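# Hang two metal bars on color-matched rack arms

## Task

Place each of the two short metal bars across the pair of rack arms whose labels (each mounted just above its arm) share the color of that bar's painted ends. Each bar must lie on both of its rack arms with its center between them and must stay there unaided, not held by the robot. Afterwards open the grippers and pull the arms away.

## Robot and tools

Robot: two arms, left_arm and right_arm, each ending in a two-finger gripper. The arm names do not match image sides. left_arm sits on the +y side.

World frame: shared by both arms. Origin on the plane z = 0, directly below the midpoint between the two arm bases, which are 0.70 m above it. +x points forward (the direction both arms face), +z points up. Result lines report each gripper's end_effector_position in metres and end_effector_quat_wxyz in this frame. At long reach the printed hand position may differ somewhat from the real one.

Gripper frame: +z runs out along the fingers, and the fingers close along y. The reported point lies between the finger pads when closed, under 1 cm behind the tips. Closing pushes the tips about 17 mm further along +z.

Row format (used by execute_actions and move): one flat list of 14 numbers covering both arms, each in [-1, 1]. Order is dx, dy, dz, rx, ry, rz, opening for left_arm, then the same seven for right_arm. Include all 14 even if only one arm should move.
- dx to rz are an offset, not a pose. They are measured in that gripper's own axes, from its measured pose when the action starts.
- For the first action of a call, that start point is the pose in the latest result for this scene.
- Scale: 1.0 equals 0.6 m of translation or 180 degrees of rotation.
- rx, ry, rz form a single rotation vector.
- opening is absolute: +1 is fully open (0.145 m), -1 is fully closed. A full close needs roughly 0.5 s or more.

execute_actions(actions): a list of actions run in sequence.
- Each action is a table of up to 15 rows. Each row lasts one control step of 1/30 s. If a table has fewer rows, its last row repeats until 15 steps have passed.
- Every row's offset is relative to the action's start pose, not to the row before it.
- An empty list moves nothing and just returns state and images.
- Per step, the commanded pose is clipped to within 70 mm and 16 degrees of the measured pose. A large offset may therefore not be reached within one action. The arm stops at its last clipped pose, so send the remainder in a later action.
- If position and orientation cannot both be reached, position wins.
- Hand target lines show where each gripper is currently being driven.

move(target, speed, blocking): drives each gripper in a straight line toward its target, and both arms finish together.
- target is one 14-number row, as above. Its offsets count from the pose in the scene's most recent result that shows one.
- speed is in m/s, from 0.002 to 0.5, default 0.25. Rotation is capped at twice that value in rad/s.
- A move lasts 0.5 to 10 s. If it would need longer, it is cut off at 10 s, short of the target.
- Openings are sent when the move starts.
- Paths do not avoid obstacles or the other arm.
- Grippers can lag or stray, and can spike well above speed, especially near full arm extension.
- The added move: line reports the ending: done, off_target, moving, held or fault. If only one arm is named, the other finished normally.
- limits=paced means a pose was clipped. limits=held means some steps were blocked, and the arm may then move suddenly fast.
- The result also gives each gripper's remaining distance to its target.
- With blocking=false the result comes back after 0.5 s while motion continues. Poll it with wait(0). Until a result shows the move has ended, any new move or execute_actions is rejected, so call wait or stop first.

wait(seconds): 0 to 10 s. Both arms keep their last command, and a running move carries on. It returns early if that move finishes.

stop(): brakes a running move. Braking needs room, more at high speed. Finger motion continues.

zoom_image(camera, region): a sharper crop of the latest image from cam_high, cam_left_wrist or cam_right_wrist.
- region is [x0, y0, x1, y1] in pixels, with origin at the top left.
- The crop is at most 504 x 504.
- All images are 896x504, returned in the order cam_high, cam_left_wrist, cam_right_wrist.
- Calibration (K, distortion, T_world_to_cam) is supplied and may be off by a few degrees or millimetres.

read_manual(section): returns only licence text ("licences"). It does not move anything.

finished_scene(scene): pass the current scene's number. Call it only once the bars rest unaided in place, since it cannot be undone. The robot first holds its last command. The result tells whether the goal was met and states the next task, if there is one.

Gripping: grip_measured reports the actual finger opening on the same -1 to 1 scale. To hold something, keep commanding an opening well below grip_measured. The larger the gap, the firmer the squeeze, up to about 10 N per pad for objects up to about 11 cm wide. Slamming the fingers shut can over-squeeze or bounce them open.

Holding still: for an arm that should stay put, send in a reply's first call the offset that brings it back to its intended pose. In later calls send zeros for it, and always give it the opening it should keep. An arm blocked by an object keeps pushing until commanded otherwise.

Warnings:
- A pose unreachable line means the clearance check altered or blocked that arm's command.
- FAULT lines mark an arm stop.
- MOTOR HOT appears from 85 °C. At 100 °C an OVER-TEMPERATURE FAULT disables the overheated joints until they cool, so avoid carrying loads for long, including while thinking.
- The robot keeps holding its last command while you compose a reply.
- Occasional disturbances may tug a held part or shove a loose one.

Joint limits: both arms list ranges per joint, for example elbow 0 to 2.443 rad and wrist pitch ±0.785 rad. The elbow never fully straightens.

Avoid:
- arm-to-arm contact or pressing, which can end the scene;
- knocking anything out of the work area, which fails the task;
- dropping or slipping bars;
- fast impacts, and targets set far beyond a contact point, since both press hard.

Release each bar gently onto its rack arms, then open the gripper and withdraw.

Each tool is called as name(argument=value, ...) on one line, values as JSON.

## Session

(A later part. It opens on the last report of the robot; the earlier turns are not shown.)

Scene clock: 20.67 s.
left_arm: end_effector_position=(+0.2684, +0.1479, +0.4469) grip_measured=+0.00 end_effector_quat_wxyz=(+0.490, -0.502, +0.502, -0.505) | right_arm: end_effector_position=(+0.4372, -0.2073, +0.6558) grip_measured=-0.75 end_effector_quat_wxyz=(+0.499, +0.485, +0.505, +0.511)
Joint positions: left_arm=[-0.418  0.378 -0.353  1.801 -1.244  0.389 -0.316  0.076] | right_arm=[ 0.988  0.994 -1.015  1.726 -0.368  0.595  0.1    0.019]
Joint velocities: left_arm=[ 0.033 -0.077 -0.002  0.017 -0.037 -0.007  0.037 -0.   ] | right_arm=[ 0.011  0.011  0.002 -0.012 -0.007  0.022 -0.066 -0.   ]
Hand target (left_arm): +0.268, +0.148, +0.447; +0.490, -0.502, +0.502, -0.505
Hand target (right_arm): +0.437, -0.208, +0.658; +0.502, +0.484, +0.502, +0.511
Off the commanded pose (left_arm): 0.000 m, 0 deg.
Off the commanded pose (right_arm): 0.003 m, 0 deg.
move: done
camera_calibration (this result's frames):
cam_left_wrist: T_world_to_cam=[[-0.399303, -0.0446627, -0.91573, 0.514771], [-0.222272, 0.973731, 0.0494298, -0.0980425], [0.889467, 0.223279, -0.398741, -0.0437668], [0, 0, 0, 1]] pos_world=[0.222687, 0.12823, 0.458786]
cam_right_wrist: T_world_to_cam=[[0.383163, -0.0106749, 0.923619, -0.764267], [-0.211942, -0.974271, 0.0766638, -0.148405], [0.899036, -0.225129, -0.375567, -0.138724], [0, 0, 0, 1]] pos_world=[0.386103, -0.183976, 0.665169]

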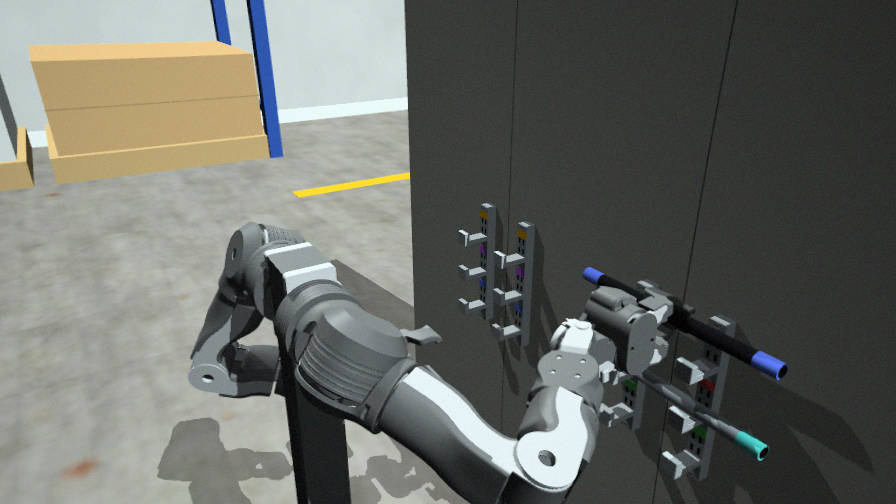

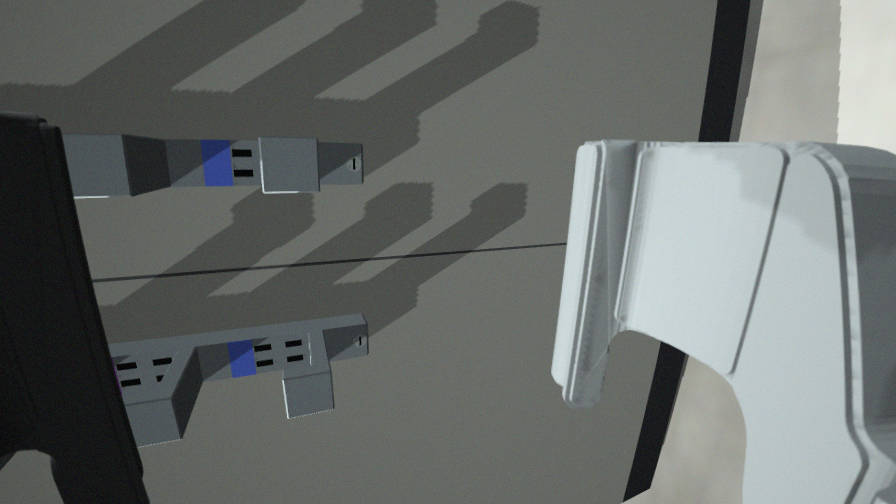

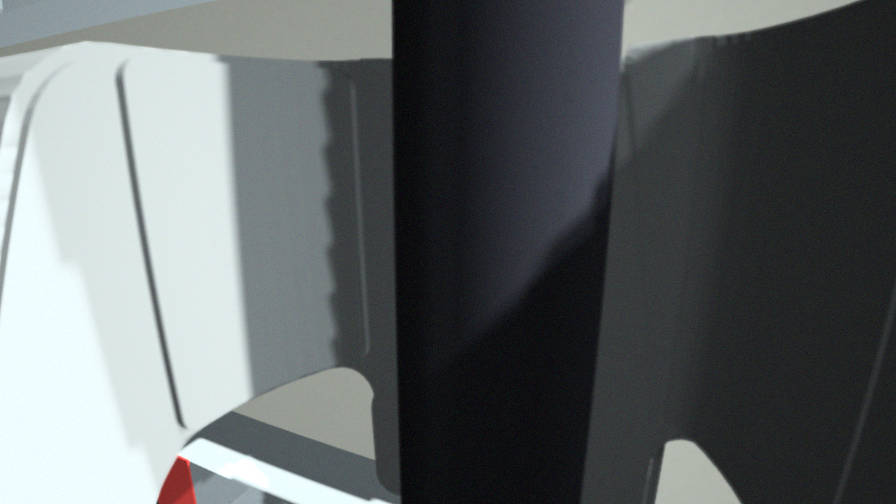

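move(target=[0,0,0,0,0,0,0, 0,0.005,-0.145,0,0,0,-0.95], speed=0.15)

move(target=[0,0,0,0,0,0,0, 0.17,-0.12,0,0,0,0,-0.95], speed=0.15)

Scene clock: 35.63 s.
left_arm: end_effector_position=(+0.2684, +0.1479, +0.4469) grip_measured=+0.00 end_effector_quat_wxyz=(+0.490, -0.502, +0.502, -0.505) | right_arm: end_effector_position=(+0.3496, -0.2089, +0.6531) grip_measured=-0.74 end_effector_quat_wxyz=(+0.493, +0.488, +0.512, +0.506)
Joint positions: left_arm=[-0.418  0.378 -0.353  1.801 -1.244  0.389 -0.316  0.076] | right_arm=[ 0.75   1.336 -0.928  2.185 -0.219  0.757 -0.033  0.019]
Joint velocities: left_arm=[ 0.011  0.055 -0.002  0.007 -0.007  0.037 -0.037 -0.   ] | right_arm=[-0.077 -0.055 -0.012  0.007 -0.037 -0.066 -0.007 -0.   ]
Hand target (left_arm): +0.268, +0.148, +0.447; +0.490, -0.502, +0.502, -0.505
Hand target (right_arm): +0.350, -0.210, +0.657; +0.499, +0.484, +0.507, +0.509
Off the commanded pose (left_arm): 0.000 m, 0 deg.
Off the commanded pose (right_arm): 0.004 m, 1 deg.
move: off_target (right_arm)
camera_calibration (this result's frames):
cam_left_wrist: T_world_to_cam=[[-0.399303, -0.0446627, -0.91573, 0.514771], [-0.222272, 0.973731, 0.0494298, -0.0980425], [0.889467, 0.223279, -0.398741, -0.0437668], [0, 0, 0, 1]] pos_world=[0.222687, 0.12823, 0.458786]
cam_right_wrist: T_world_to_cam=[[0.402993, -0.00450939, 0.915192, -0.728445], [-0.205366, -0.974932, 0.0856268, -0.176596], [0.891864, -0.222457, -0.393817, -0.0463364], [0, 0, 0, 1]] pos_world=[0.298617, -0.185762, 0.66354]

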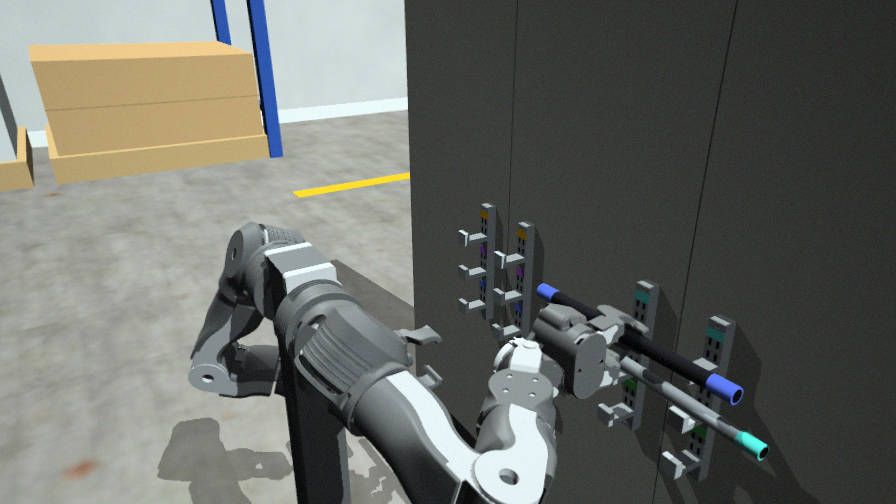

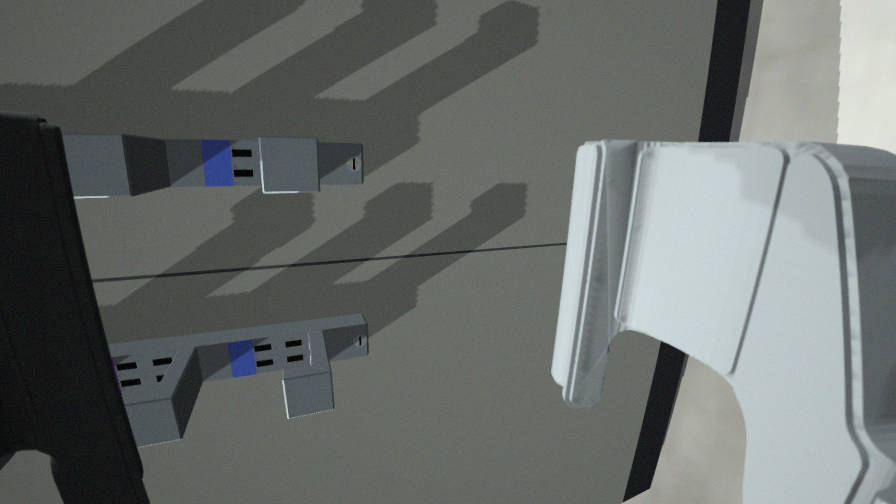

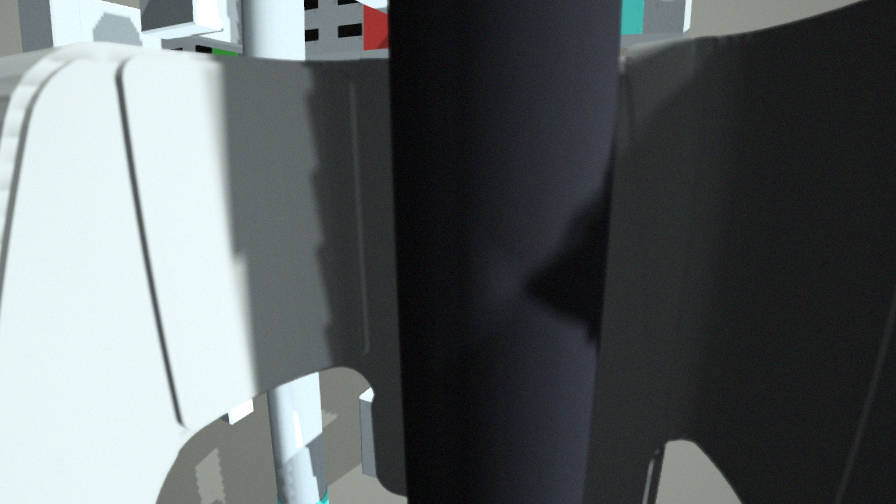

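Scene clock: 36.83 s.
left_arm: end_effector_position=(+0.2684, +0.1479, +0.4469) grip_measured=+0.00 end_effector_quat_wxyz=(+0.490, -0.502, +0.502, -0.505) | right_arm: end_effector_position=(+0.3449, -0.1090, +0.5784) grip_measured=-0.75 end_effector_quat_wxyz=(+0.488, +0.491, +0.512, +0.508)
Joint positions: left_arm=[-0.418  0.378 -0.353  1.801 -1.244  0.389 -0.316  0.076] | right_arm=[ 0.27   0.582 -0.705  2.082 -1.223  0.797  0.406  0.019]
Joint velocities: left_arm=[ 0.077 -0.033  0.002 -0.007  0.066  0.022  0.095  0.   ] | right_arm=[ 0.011 -0.033 -0.012 -0.012  0.037  0.066 -0.081 -0.   ]
Hand target (left_arm): +0.268, +0.148, +0.447; +0.490, -0.502, +0.502, -0.505
Hand target (right_arm): +0.346, -0.110, +0.581; +0.493, +0.489, +0.509, +0.509
Off the commanded pose (left_arm): 0.000 m, 0 deg.
Off the commanded pose (right_arm): 0.002 m, 1 deg.
joint sent to its limit (right arm) — the command would take joint 6 (wrist pitch) past its upper limit, so that joint was sent only as far as its limit.
move: done
camera_calibration (this result's frames):
cam_left_wrist: T_world_to_cam=[[-0.399303, -0.0446627, -0.91573, 0.514771], [-0.222272, 0.973731, 0.0494298, -0.0980425], [0.889467, 0.223279, -0.398741, -0.0437668], [0, 0, 0, 1]] pos_world=[0.222687, 0.12823, 0.458786]
cam_right_wrist: T_world_to_cam=[[0.407908, -0.0123425, 0.91294, -0.658964], [-0.200763, -0.976649, 0.0764984, -0.0703255], [0.890677, -0.214488, -0.400861, -0.0440259], [0, 0, 0, 1]] pos_world=[0.293891, -0.0862596, 0.589326]

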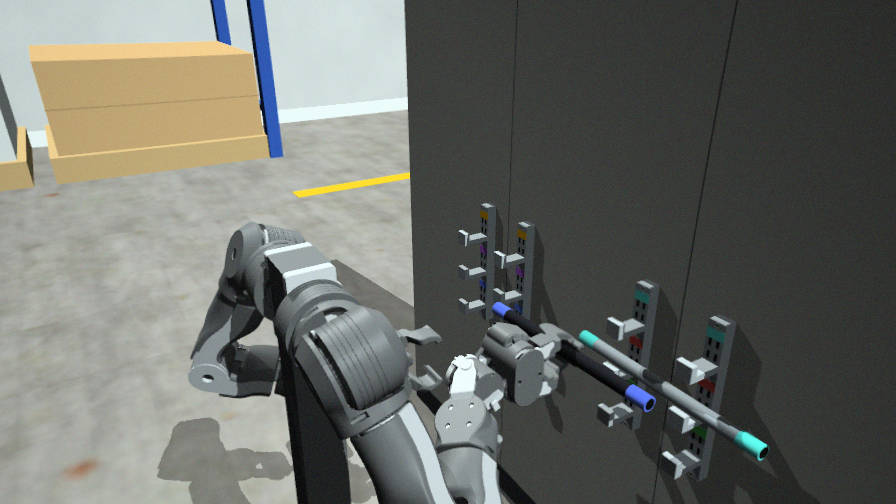

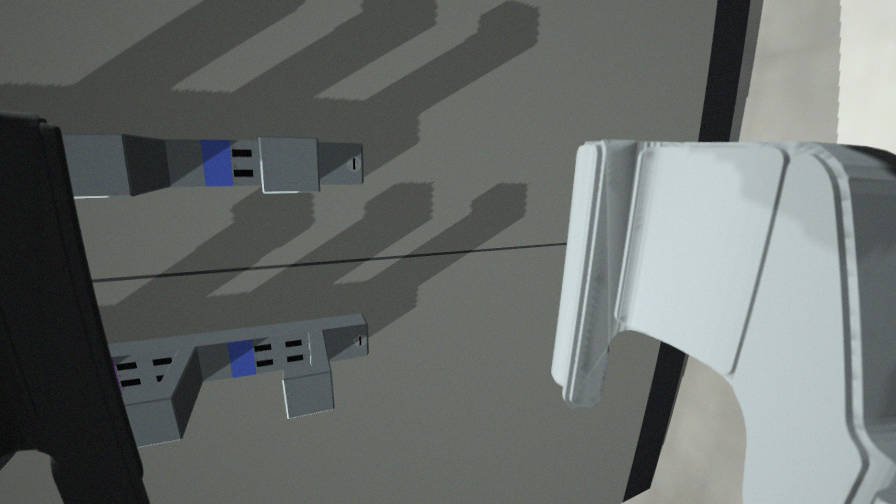

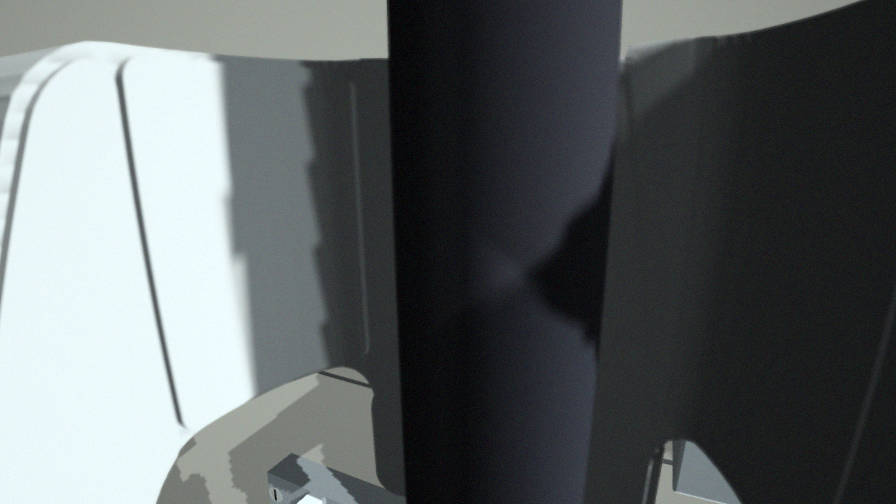

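move(target=[0.25,-0.23,0,0,0,0,-0.2, 0,0,0,0,0,0,-0.95], speed=0.2)

Scene clock: 40.47 s.
left_arm: end_effector_position=(+0.2666, -0.0003, +0.5843) grip_measured=-0.20 end_effector_quat_wxyz=(-0.409, +0.452, -0.503, +0.613) | right_arm: end_effector_position=(+0.3457, -0.1100, +0.5776) grip_measured=-0.75 end_effector_quat_wxyz=(+0.488, +0.493, +0.512, +0.507)
Joint positions: left_arm=[ 0.054  0.27  -0.965  2.172 -1.564  0.788  0.339  0.061] | right_arm=[ 0.27   0.581 -0.703  2.078 -1.221  0.797  0.408  0.019]
Joint velocities: left_arm=[ 0.055 -0.121 -0.002  0.002 -0.037 -0.022  0.051  0.   ] | right_arm=[ 0.055 -0.011  0.017 -0.007 -0.007 -0.066  0.022  0.   ]
Hand target (left_arm): +0.266, -0.001, +0.585; -0.408, +0.452, -0.504, +0.613
Hand target (right_arm): +0.345, -0.109, +0.579; +0.488, +0.491, +0.512, +0.508
Off the commanded pose (left_arm): 0.003 m, 16 deg; orientation clipped at the last step of the last action.
Off the commanded pose (right_arm): 0.002 m, 0 deg.
joint sent to its limit (left arm) — the command would take joint 5 (forearm roll) past its lower limit and joint 6 (wrist pitch) past its upper limit, so those joints were sent only as far as their limits.
move: off_target (left_arm); limits=paced
camera_calibration (this result's frames):
cam_left_wrist: T_world_to_cam=[[-0.34219, -0.0855745, -0.935726, 0.629693], [0.0162294, 0.995157, -0.0969447, 0.0609549], [0.939491, -0.0483598, -0.339144, -0.00255403], [0, 0, 0, 1]] pos_world=[0.216885, -0.00689764, 0.594263]
cam_right_wrist: T_world_to_cam=[[0.411069, -0.0151286, 0.911479, -0.659126], [-0.204623, -0.975879, 0.0760858, -0.0694237], [0.888342, -0.217786, -0.404249, -0.0428745], [0, 0, 0, 1]] pos_world=[0.294828, -0.0870583, 0.588729]

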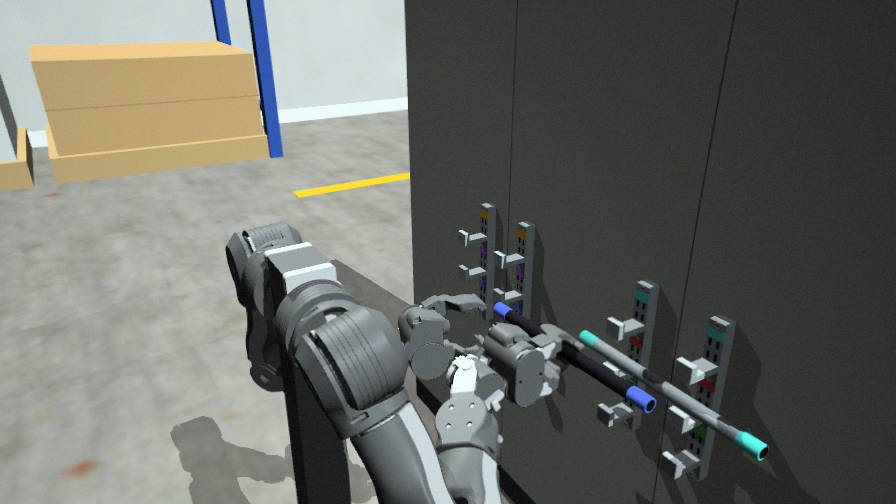

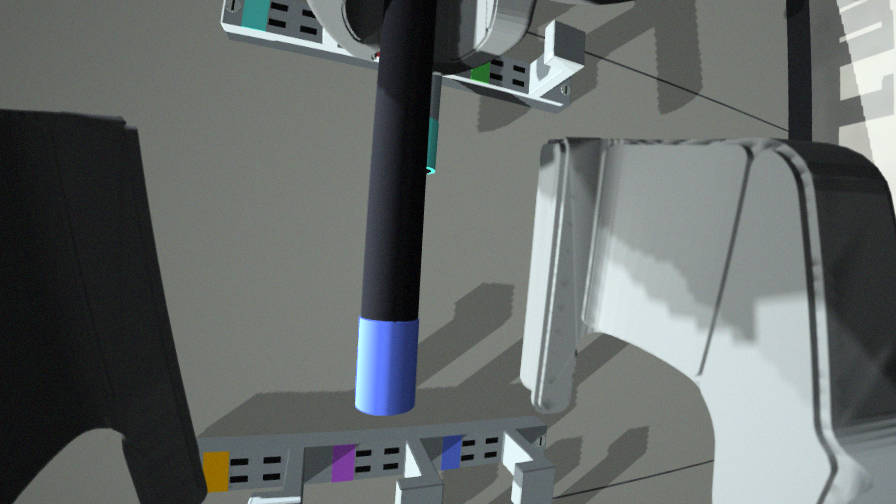

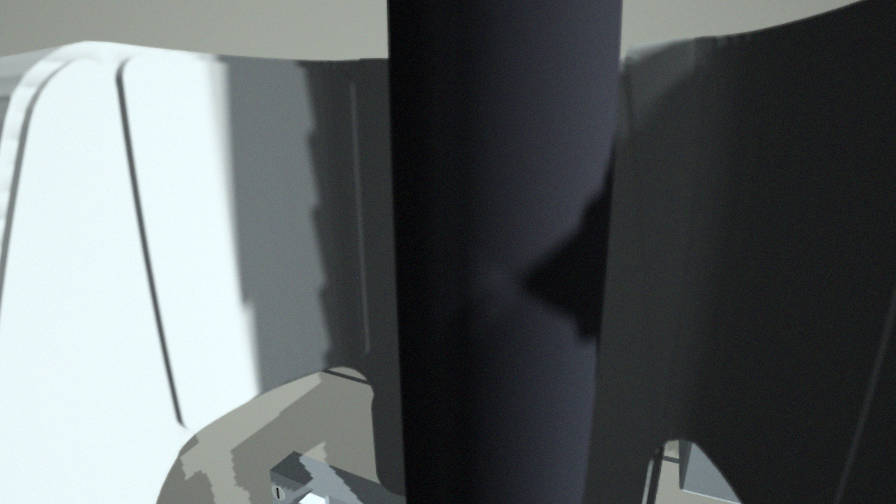

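move(target=[-0.055,0.02,0.118,0,-0.078,0.045,-0.2, 0,0,0,0,0,0,-0.95], speed=0.08)

Scene clock: 43.80 s.
left_arm: end_effector_position=(+0.3440, +0.0123, +0.5735) grip_measured=-0.20 end_effector_quat_wxyz=(+0.488, -0.473, +0.484, -0.551) | right_arm: end_effector_position=(+0.3457, -0.1099, +0.5773) grip_measured=-0.75 end_effector_quat_wxyz=(+0.487, +0.494, +0.512, +0.507)
Joint positions: left_arm=[ 0.258  0.132 -0.83   1.846 -1.564  0.788  0.357  0.061] | right_arm=[ 0.27   0.581 -0.703  2.078 -1.218  0.797  0.408  0.019]
Joint velocities: left_arm=[-0.055 -0.055 -0.017  0.007  0.007  0.066 -0.007 -0.   ] | right_arm=[ 0.055 -0.011 -0.002  0.007  0.037 -0.022  0.022  0.   ]
Hand target (left_arm): +0.345, +0.013, +0.575; +0.490, -0.472, +0.481, -0.552
Hand target (right_arm): +0.346, -0.110, +0.578; +0.488, +0.493, +0.512, +0.507
Off the commanded pose (left_arm): 0.000 m, 4 deg.
Off the commanded pose (right_arm): 0.000 m, 0 deg.
joint sent to its limit (left arm) — the command would take joint 5 (forearm roll) past its lower limit and joint 6 (wrist pitch) past its upper limit, so those joints were sent only as far as their limits.
joint sent to its limit (right arm) — the command would take joint 6 (wrist pitch) past its upper limit, so that joint was sent only as far as its limit.
move: off_target (left_arm)
camera_calibration (this result's frames):
cam_left_wrist: T_world_to_cam=[[-0.316062, -0.0594296, -0.946875, 0.644208], [-0.166879, 0.985958, -0.00617931, 0.0572006], [0.933947, 0.156061, -0.321541, -0.0889484], [0, 0, 0, 1]] pos_world=[0.296228, -0.00423101, 0.581737]
cam_right_wrist: T_world_to_cam=[[0.412878, -0.0163322, 0.91064, -0.659108], [-0.203769, -0.976151, 0.0748802, -0.0689124], [0.887699, -0.216476, -0.406359, -0.041385], [0, 0, 0, 1]] pos_world=[0.294826, -0.0869925, 0.588553]

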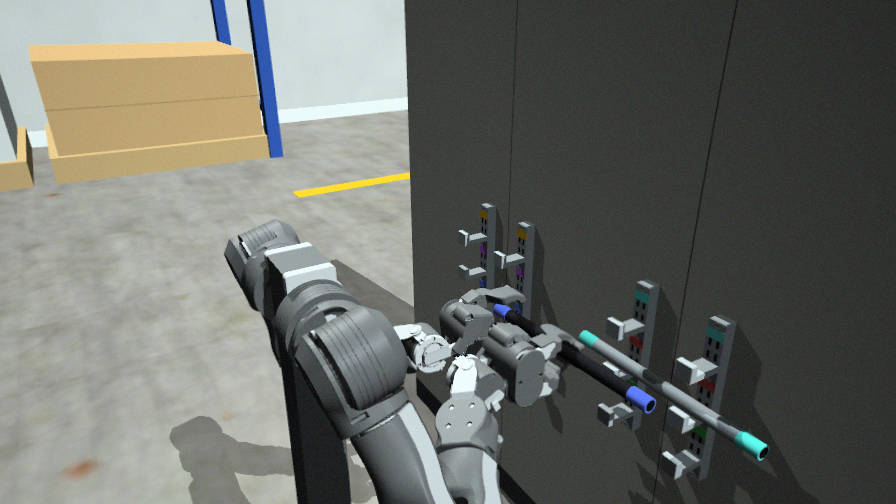

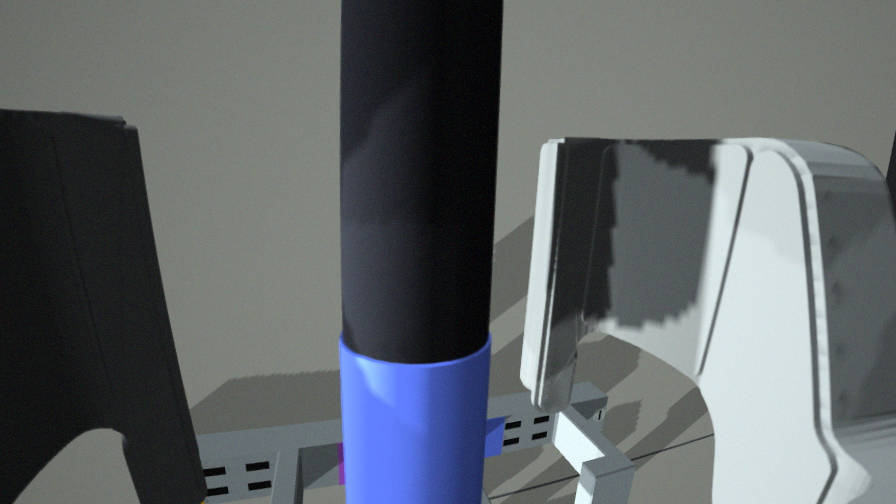

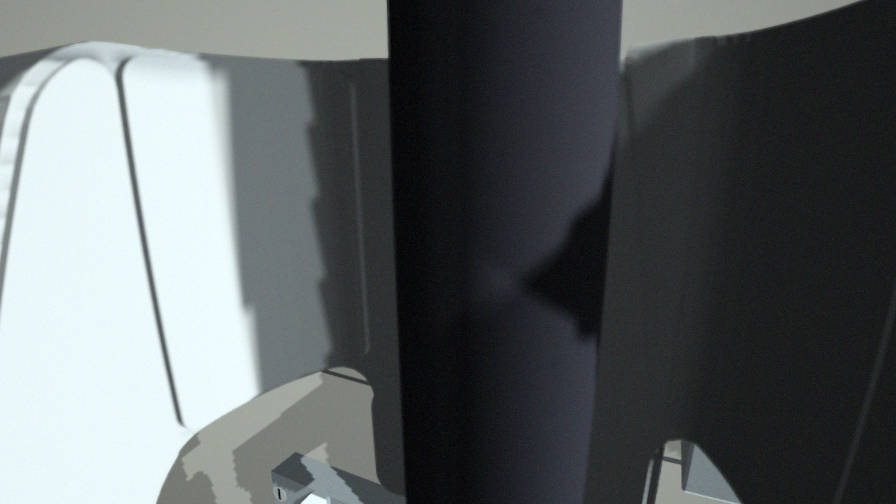

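execute_actions(actions=[[[0,0,0.006,0,0,0,-0.4,0,0,0,0,0,0,-0.95],[0,0,0.006,0,0,0,-0.5,0,0,0,0,0,0,-0.95],[0,0,0.006,0,0,0,-0.55,0,0,0,0,0,0,-0.95],[0,0,0.006,0,0,0,-0.6,0,0,0,0,0,0,-0.95],[0,0,0.006,0,0,0,-0.65,0,0,0,0,0,0,-0.95],[0,0,0.006,0,0,0,-0.7,0,0,0,0,0,0,-0.95],[0,0,0.006,0,0,0,-0.75,0,0,0,0,0,0,-0.95],[0,0,0.006,0,0,0,-0.8,0,0,0,0,0,0,-0.95],[0,0,0.006,0,0,0,-0.85,0,0,0,0,0,0,-0.95],[0,0,0.006,0,0,0,-0.9,0,0,0,0,0,0,-0.95],[0,0,0.006,0,0,0,-1,0,0,0,0,0,0,-0.95]],[[0,0,0,0,0,0,-1,0,0,0,0,0,0,-0.95]]])

Scene clock: 45.67 s.
left_arm: end_effector_position=(+0.3475, +0.0120, +0.5719) grip_measured=-1.00 end_effector_quat_wxyz=(+0.486, -0.476, +0.486, -0.550) | right_arm: end_effector_position=(+0.3456, -0.1096, +0.5765) grip_measured=-0.75 end_effector_quat_wxyz=(+0.484, +0.496, +0.512, +0.507)
Joint positions: left_arm=[ 0.27   0.129 -0.827  1.832 -1.55   0.786  0.359  0.   ] | right_arm=[ 0.27   0.581 -0.703  2.078 -1.212  0.797  0.407  0.019]
Joint velocities: left_arm=[ 0.011 -0.033  0.037 -0.022  0.007 -0.051  0.037 -0.   ] | right_arm=[-0.011  0.011  0.012 -0.027 -0.051 -0.007  0.037  0.   ]
Hand target (left_arm): +0.348, +0.012, +0.572; +0.486, -0.476, +0.486, -0.550
Hand target (right_arm): +0.346, -0.110, +0.577; +0.485, +0.495, +0.512, +0.507
Off the commanded pose (left_arm): 0.000 m, 0 deg.
Off the commanded pose (right_arm): 0.000 m, 0 deg.
joint sent to its limit (right arm) — the command would take joint 6 (wrist pitch) past its upper limit, so that joint was sent only as far as its limit.
camera_calibration (this result's frames):
cam_left_wrist: T_world_to_cam=[[-0.324789, -0.0599401, -0.943885, 0.645187], [-0.166656, 0.986001, -0.0052687, 0.0574367], [0.930988, 0.155592, -0.330232, -0.0867139], [0, 0, 0, 1]] pos_world=[0.299851, -0.00446808, 0.580649]
cam_right_wrist: T_world_to_cam=[[0.417268, -0.0192588, 0.90858, -0.658969], [-0.201705, -0.976802, 0.0719288, -0.067658], [0.886117, -0.213279, -0.411472, -0.0377564], [0, 0, 0, 1]] pos_world=[0.294776, -0.086832, 0.588056]

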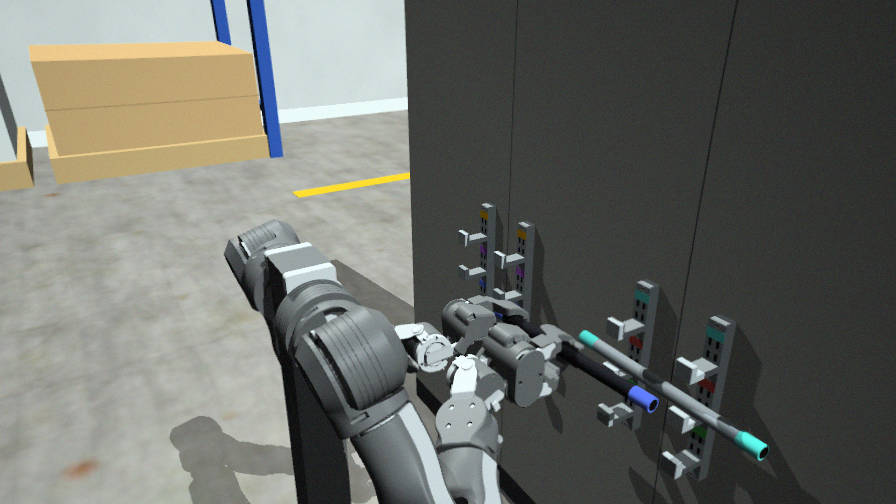

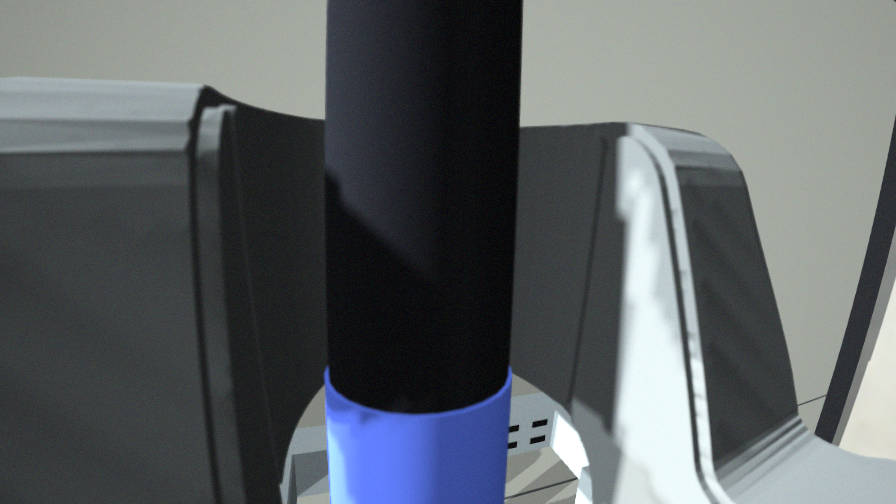

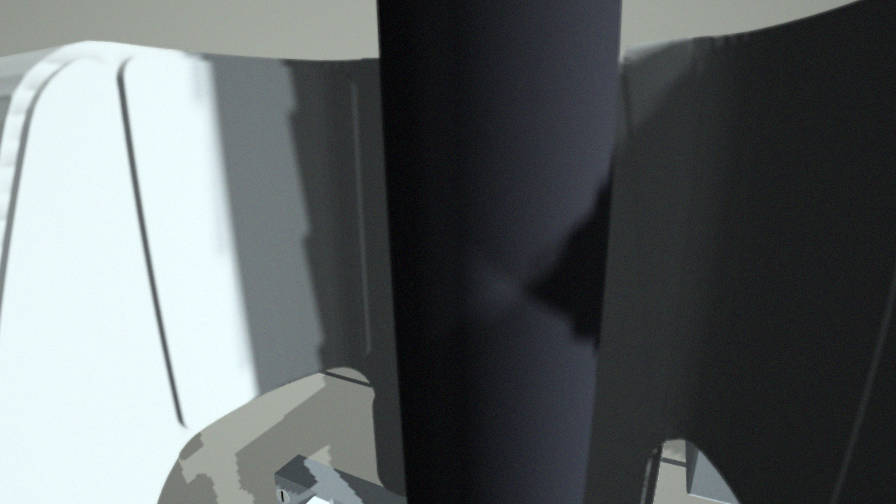

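execute_actions(actions=[[[0,0,0,0,0,0,-0.7,0,0,0,0,0,0,-0.95],[0,0,0,0,0,0,-0.5,0,0,0,0,0,0,-0.95],[0,0,0,0,0,0,-0.3,0,0,0,0,0,0,-0.95]],[[0,0,-0.01,0,0,0,-0.3,0,0,0,0,0,0,-0.95],[0,0,-0.02,0,0,0,-0.3,0,0,0,0,0,0,-0.95],[0,0,-0.033,0,0,0,-0.3,0,0,0,0,0,0,-0.95]]])

Scene clock: 47.30 s.
left_arm: end_effector_position=(+0.3279, +0.0128, +0.5694) grip_measured=-0.30 end_effector_quat_wxyz=(+0.476, -0.472, +0.488, -0.559) | right_arm: end_effector_position=(+0.3456, -0.1094, +0.5757) grip_measured=-0.75 end_effector_quat_wxyz=(+0.482, +0.497, +0.513, +0.507)
Joint positions: left_arm=[ 0.196  0.163 -0.846  1.911 -1.563  0.787  0.343  0.053] | right_arm=[ 0.27   0.581 -0.703  2.078 -1.206  0.797  0.408  0.019]
Joint velocities: left_arm=[-0.099  0.033  0.002 -0.007 -0.022 -0.095 -0.007 -0.   ] | right_arm=[-0.055  0.055  0.007 -0.002  0.037 -0.007 -0.037 -0.   ]
Hand target (left_arm): +0.328, +0.013, +0.570; +0.478, -0.472, +0.486, -0.560
Hand target (right_arm): +0.346, -0.110, +0.576; +0.483, +0.496, +0.513, +0.507
Off the commanded pose (left_arm): 0.001 m, 2 deg.
Off the commanded pose (right_arm): 0.000 m, 0 deg.
joint sent to its limit (left arm) — the command would take joint 5 (forearm roll) past its lower limit and joint 6 (wrist pitch) past its upper limit, so those joints were sent only as far as their limits.
joint sent to its limit (right arm) — the command would take joint 6 (wrist pitch) past its upper limit, so that joint was sent only as far as its limit.
camera_calibration (this result's frames):
cam_left_wrist: T_world_to_cam=[[-0.325629, -0.0627267, -0.943415, 0.636473], [-0.141367, 0.989811, -0.0170175, 0.0517704], [0.93487, 0.127826, -0.331179, -0.069771], [0, 0, 0, 1]] pos_world=[0.279799, -0.00240047, 0.578232]
cam_right_wrist: T_world_to_cam=[[0.421482, -0.0218002, 0.906575, -0.658867], [-0.199865, -0.977361, 0.0694181, -0.0666037], [0.884538, -0.210451, -0.416298, -0.0343494], [0, 0, 0, 1]] pos_world=[0.294773, -0.0866882, 0.587636]

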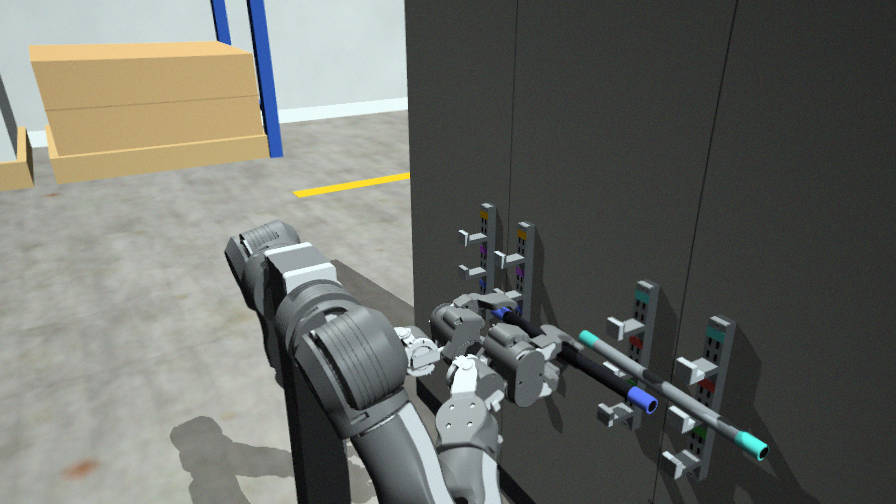

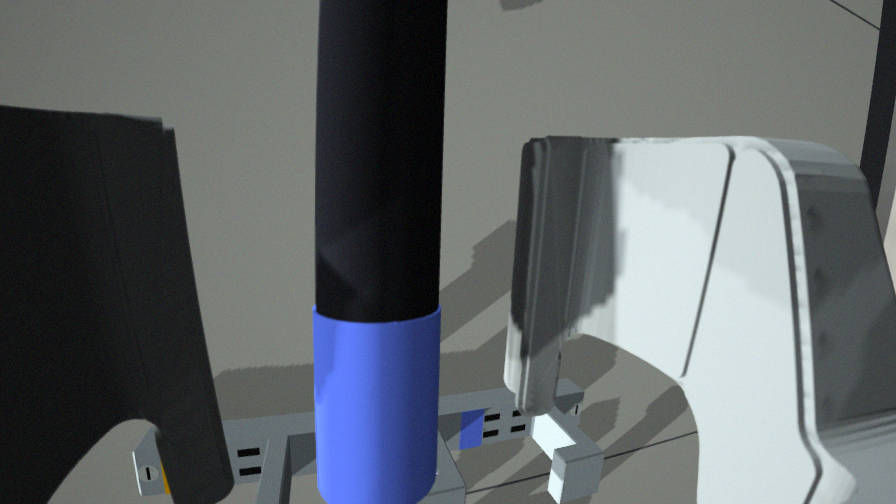

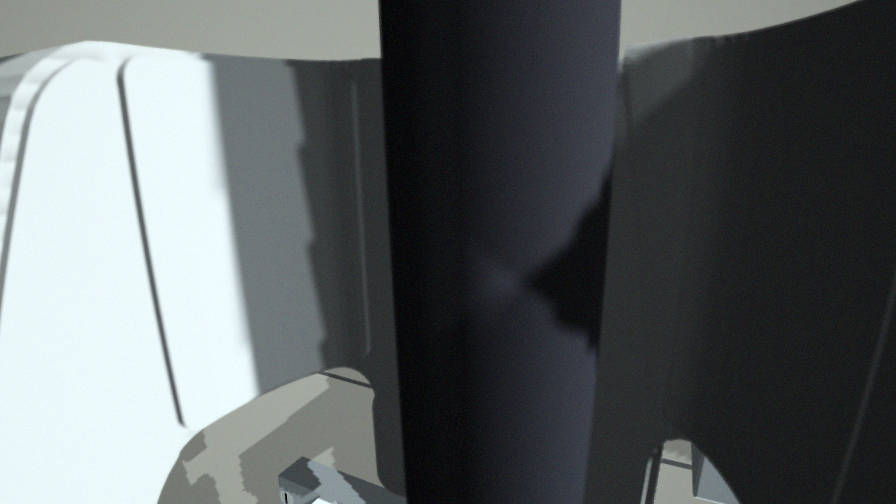

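execute_actions(actions=[[[0,0,0.005,0,0,0,-0.3,0,0,0,0,0,0,-0.95],[0,0,0.01,0,0,0,-0.3,0,0,0,0,0,0,-0.95],[0,0,0.016,0,0,0,-0.3,0,0,0,0,0,0,-0.95]],[[0,0,0,0,0,0,-0.4,0,0,0,0,0,0,-0.95],[0,0,0,0,0,0,-0.5,0,0,0,0,0,0,-0.95],[0,0,0,0,0,0,-0.55,0,0,0,0,0,0,-0.95],[0,0,0,0,0,0,-0.6,0,0,0,0,0,0,-0.95],[0,0,0,0,0,0,-0.65,0,0,0,0,0,0,-0.95],[0,0,0,0,0,0,-0.7,0,0,0,0,0,0,-0.95],[0,0,0,0,0,0,-0.75,0,0,0,0,0,0,-0.95],[0,0,0,0,0,0,-0.8,0,0,0,0,0,0,-0.95],[0,0,0,0,0,0,-0.85,0,0,0,0,0,0,-0.95],[0,0,0,0,0,0,-0.9,0,0,0,0,0,0,-0.95],[0,0,0,0,0,0,-0.95,0,0,0,0,0,0,-0.95]],[[0,0,0,0,0,0,-0.95,0,0,0,0,0,0,-0.95]]])

Scene clock: 49.80 s.
left_arm: end_effector_position=(+0.3380, +0.0131, +0.5699) grip_measured=-0.75 end_effector_quat_wxyz=(+0.476, -0.474, +0.488, -0.557) | right_arm: end_effector_position=(+0.3456, -0.1091, +0.5751) grip_measured=-0.75 end_effector_quat_wxyz=(+0.480, +0.499, +0.514, +0.507)
Joint positions: left_arm=[ 0.23   0.152 -0.831  1.875 -1.538  0.778  0.342  0.019] | right_arm=[ 0.27   0.581 -0.703  2.078 -1.2    0.797  0.408  0.019]
Joint velocities: left_arm=[ 0.011 -0.099 -0.002  0.002 -0.125  0.037 -0.066 -0.   ] | right_arm=[-0.033 -0.011  0.007  0.007 -0.037 -0.007 -0.022 -0.   ]
Hand target (left_arm): +0.338, +0.013, +0.570; +0.476, -0.474, +0.488, -0.557
Hand target (right_arm): +0.346, -0.109, +0.575; +0.480, +0.499, +0.514, +0.507
Off the commanded pose (left_arm): 0.000 m, 0 deg.
Off the commanded pose (right_arm): 0.000 m, 0 deg.
camera_calibration (this result's frames):
cam_left_wrist: T_world_to_cam=[[-0.328735, -0.0649746, -0.942184, 0.640668], [-0.14665, 0.989042, -0.0170386, 0.0547397], [0.932967, 0.13257, -0.334661, -0.0764892], [0, 0, 0, 1]] pos_world=[0.29, -0.0023725, 0.578962]
cam_right_wrist: T_world_to_cam=[[0.425089, -0.0241745, 0.904829, -0.658786], [-0.198183, -0.977874, 0.0669807, -0.0655573], [0.883189, -0.207795, -0.420475, -0.0313797], [0, 0, 0, 1]] pos_world=[0.294765, -0.0865532, 0.587285]

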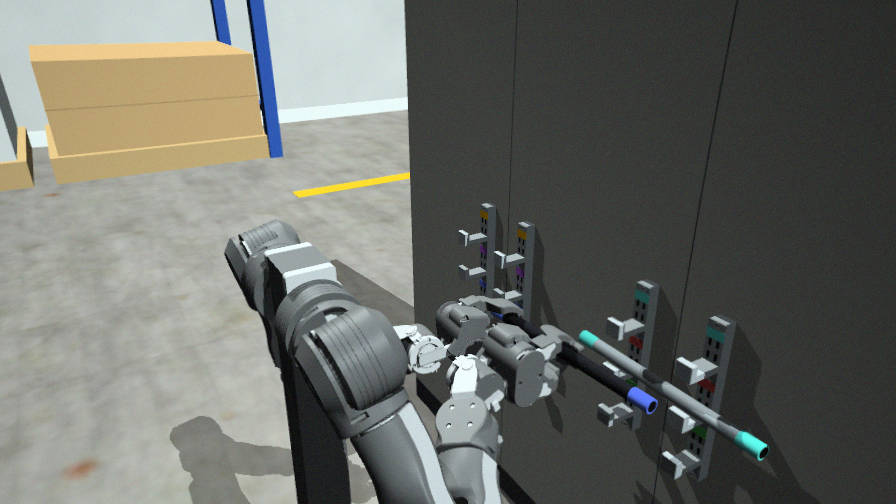

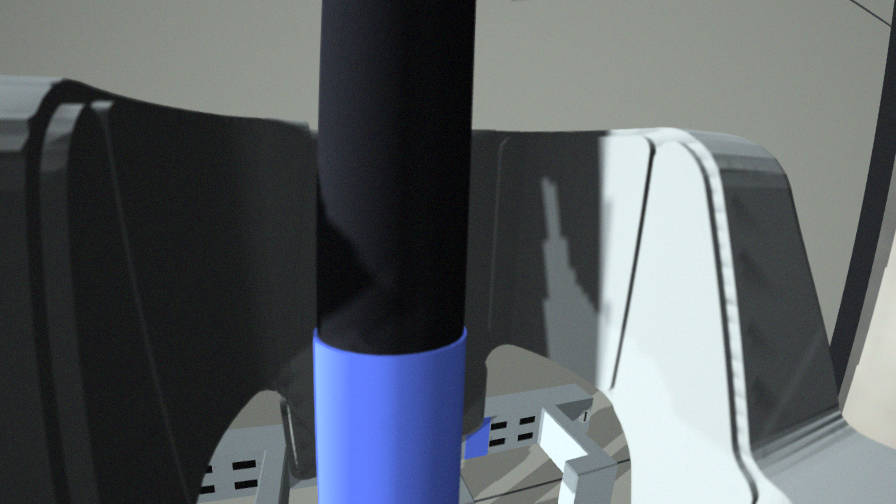

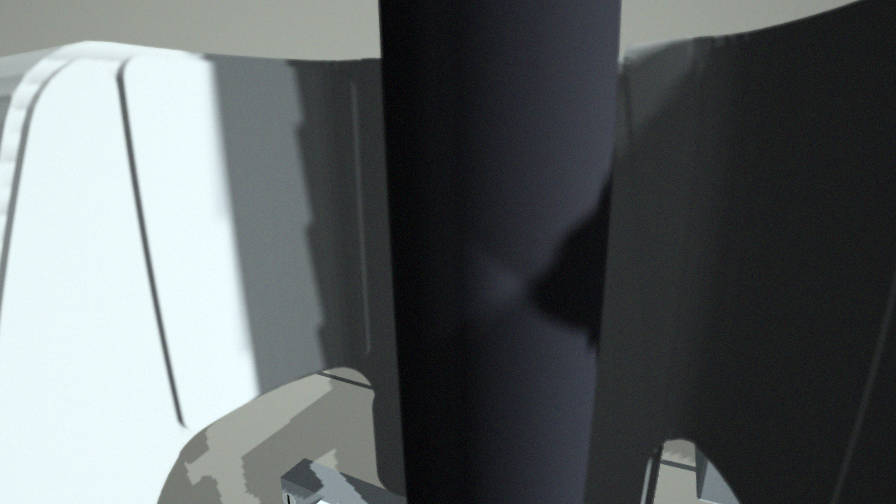

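move(target=[0,0,0,0,0,0,-1, 0,0,0,0,0,0,-0.2])

Scene clock: 51.10 s.
left_arm: end_effector_position=(+0.3380, +0.0130, +0.5697) grip_measured=-0.75 end_effector_quat_wxyz=(+0.476, -0.475, +0.488, -0.557) | right_arm: end_effector_position=(+0.3456, -0.1091, +0.5751) grip_measured=-0.20 end_effector_quat_wxyz=(+0.480, +0.499, +0.514, +0.507)
Joint positions: left_arm=[ 0.23   0.152 -0.831  1.875 -1.537  0.778  0.343  0.019] | right_arm=[ 0.27   0.581 -0.703  2.078 -1.2    0.797  0.408  0.061]
Joint velocities: left_arm=[-0.011 -0.077 -0.002 -0.002  0.007  0.081  0.022 -0.   ] | right_arm=[ 0.033  0.055  0.017 -0.007 -0.095  0.007  0.007 -0.   ]
Hand target (left_arm): +0.338, +0.013, +0.570; +0.476, -0.475, +0.488, -0.557
Hand target (right_arm): +0.346, -0.109, +0.575; +0.480, +0.499, +0.514, +0.507
Off the commanded pose (left_arm): 0.000 m, 0 deg.
Off the commanded pose (right_arm): 0.000 m, 0 deg.
move: done
camera_calibration (this result's frames):
cam_left_wrist: T_world_to_cam=[[-0.329727, -0.0650574, -0.941832, 0.640648], [-0.146495, 0.989065, -0.0170335, 0.054709], [0.932641, 0.132357, -0.335652, -0.0758737], [0, 0, 0, 1]] pos_world=[0.290016, -0.00238941, 0.578847]
cam_right_wrist: T_world_to_cam=[[0.425089, -0.0241745, 0.904829, -0.658786], [-0.198183, -0.977874, 0.0669807, -0.0655573], [0.883189, -0.207795, -0.420475, -0.0313797], [0, 0, 0, 1]] pos_world=[0.294765, -0.0865532, 0.587285]

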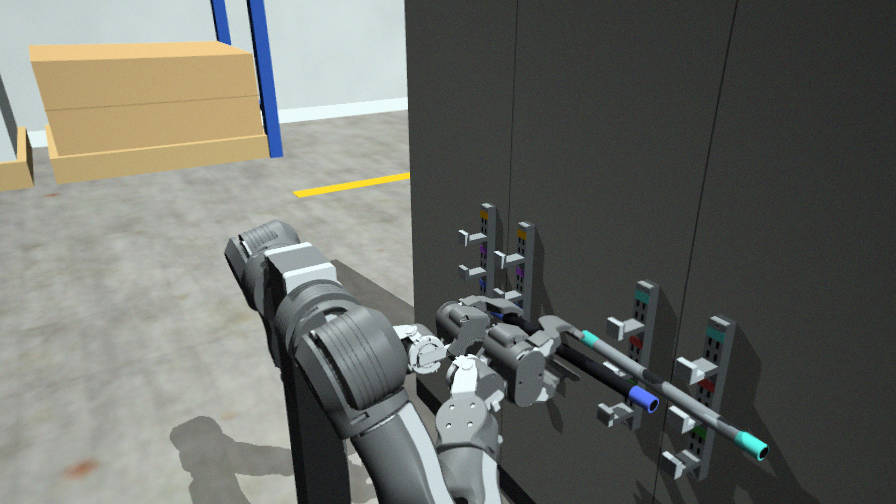

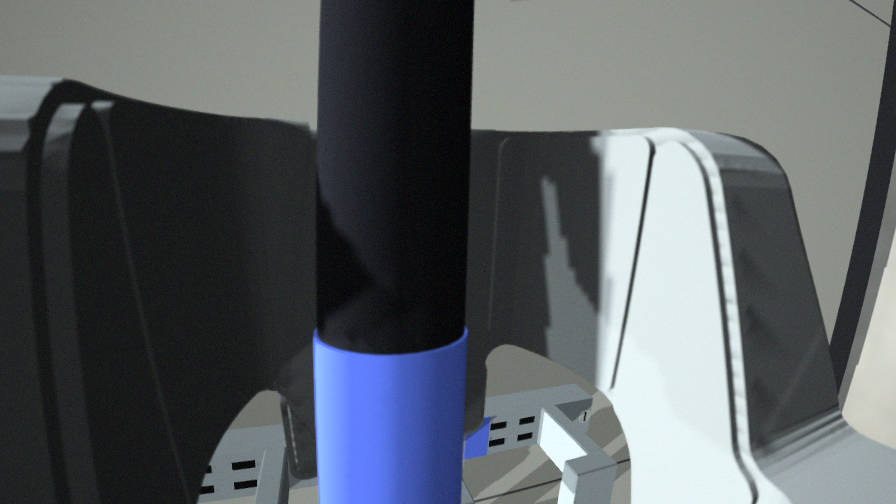

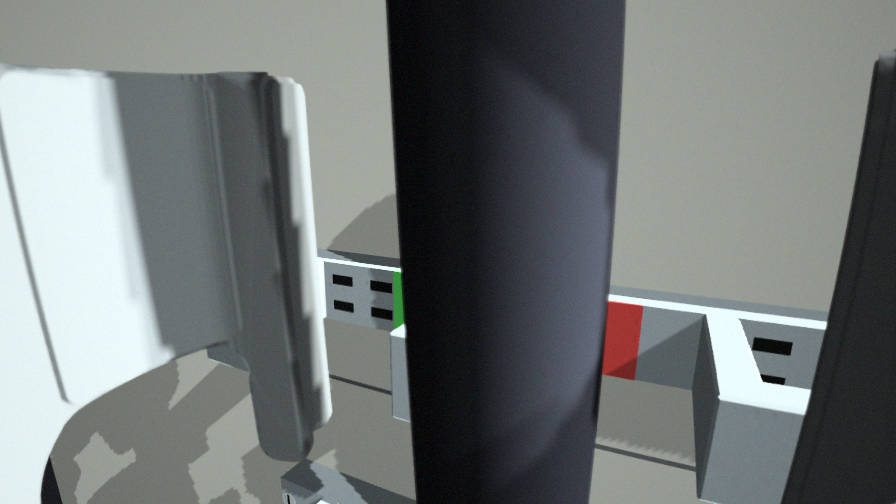

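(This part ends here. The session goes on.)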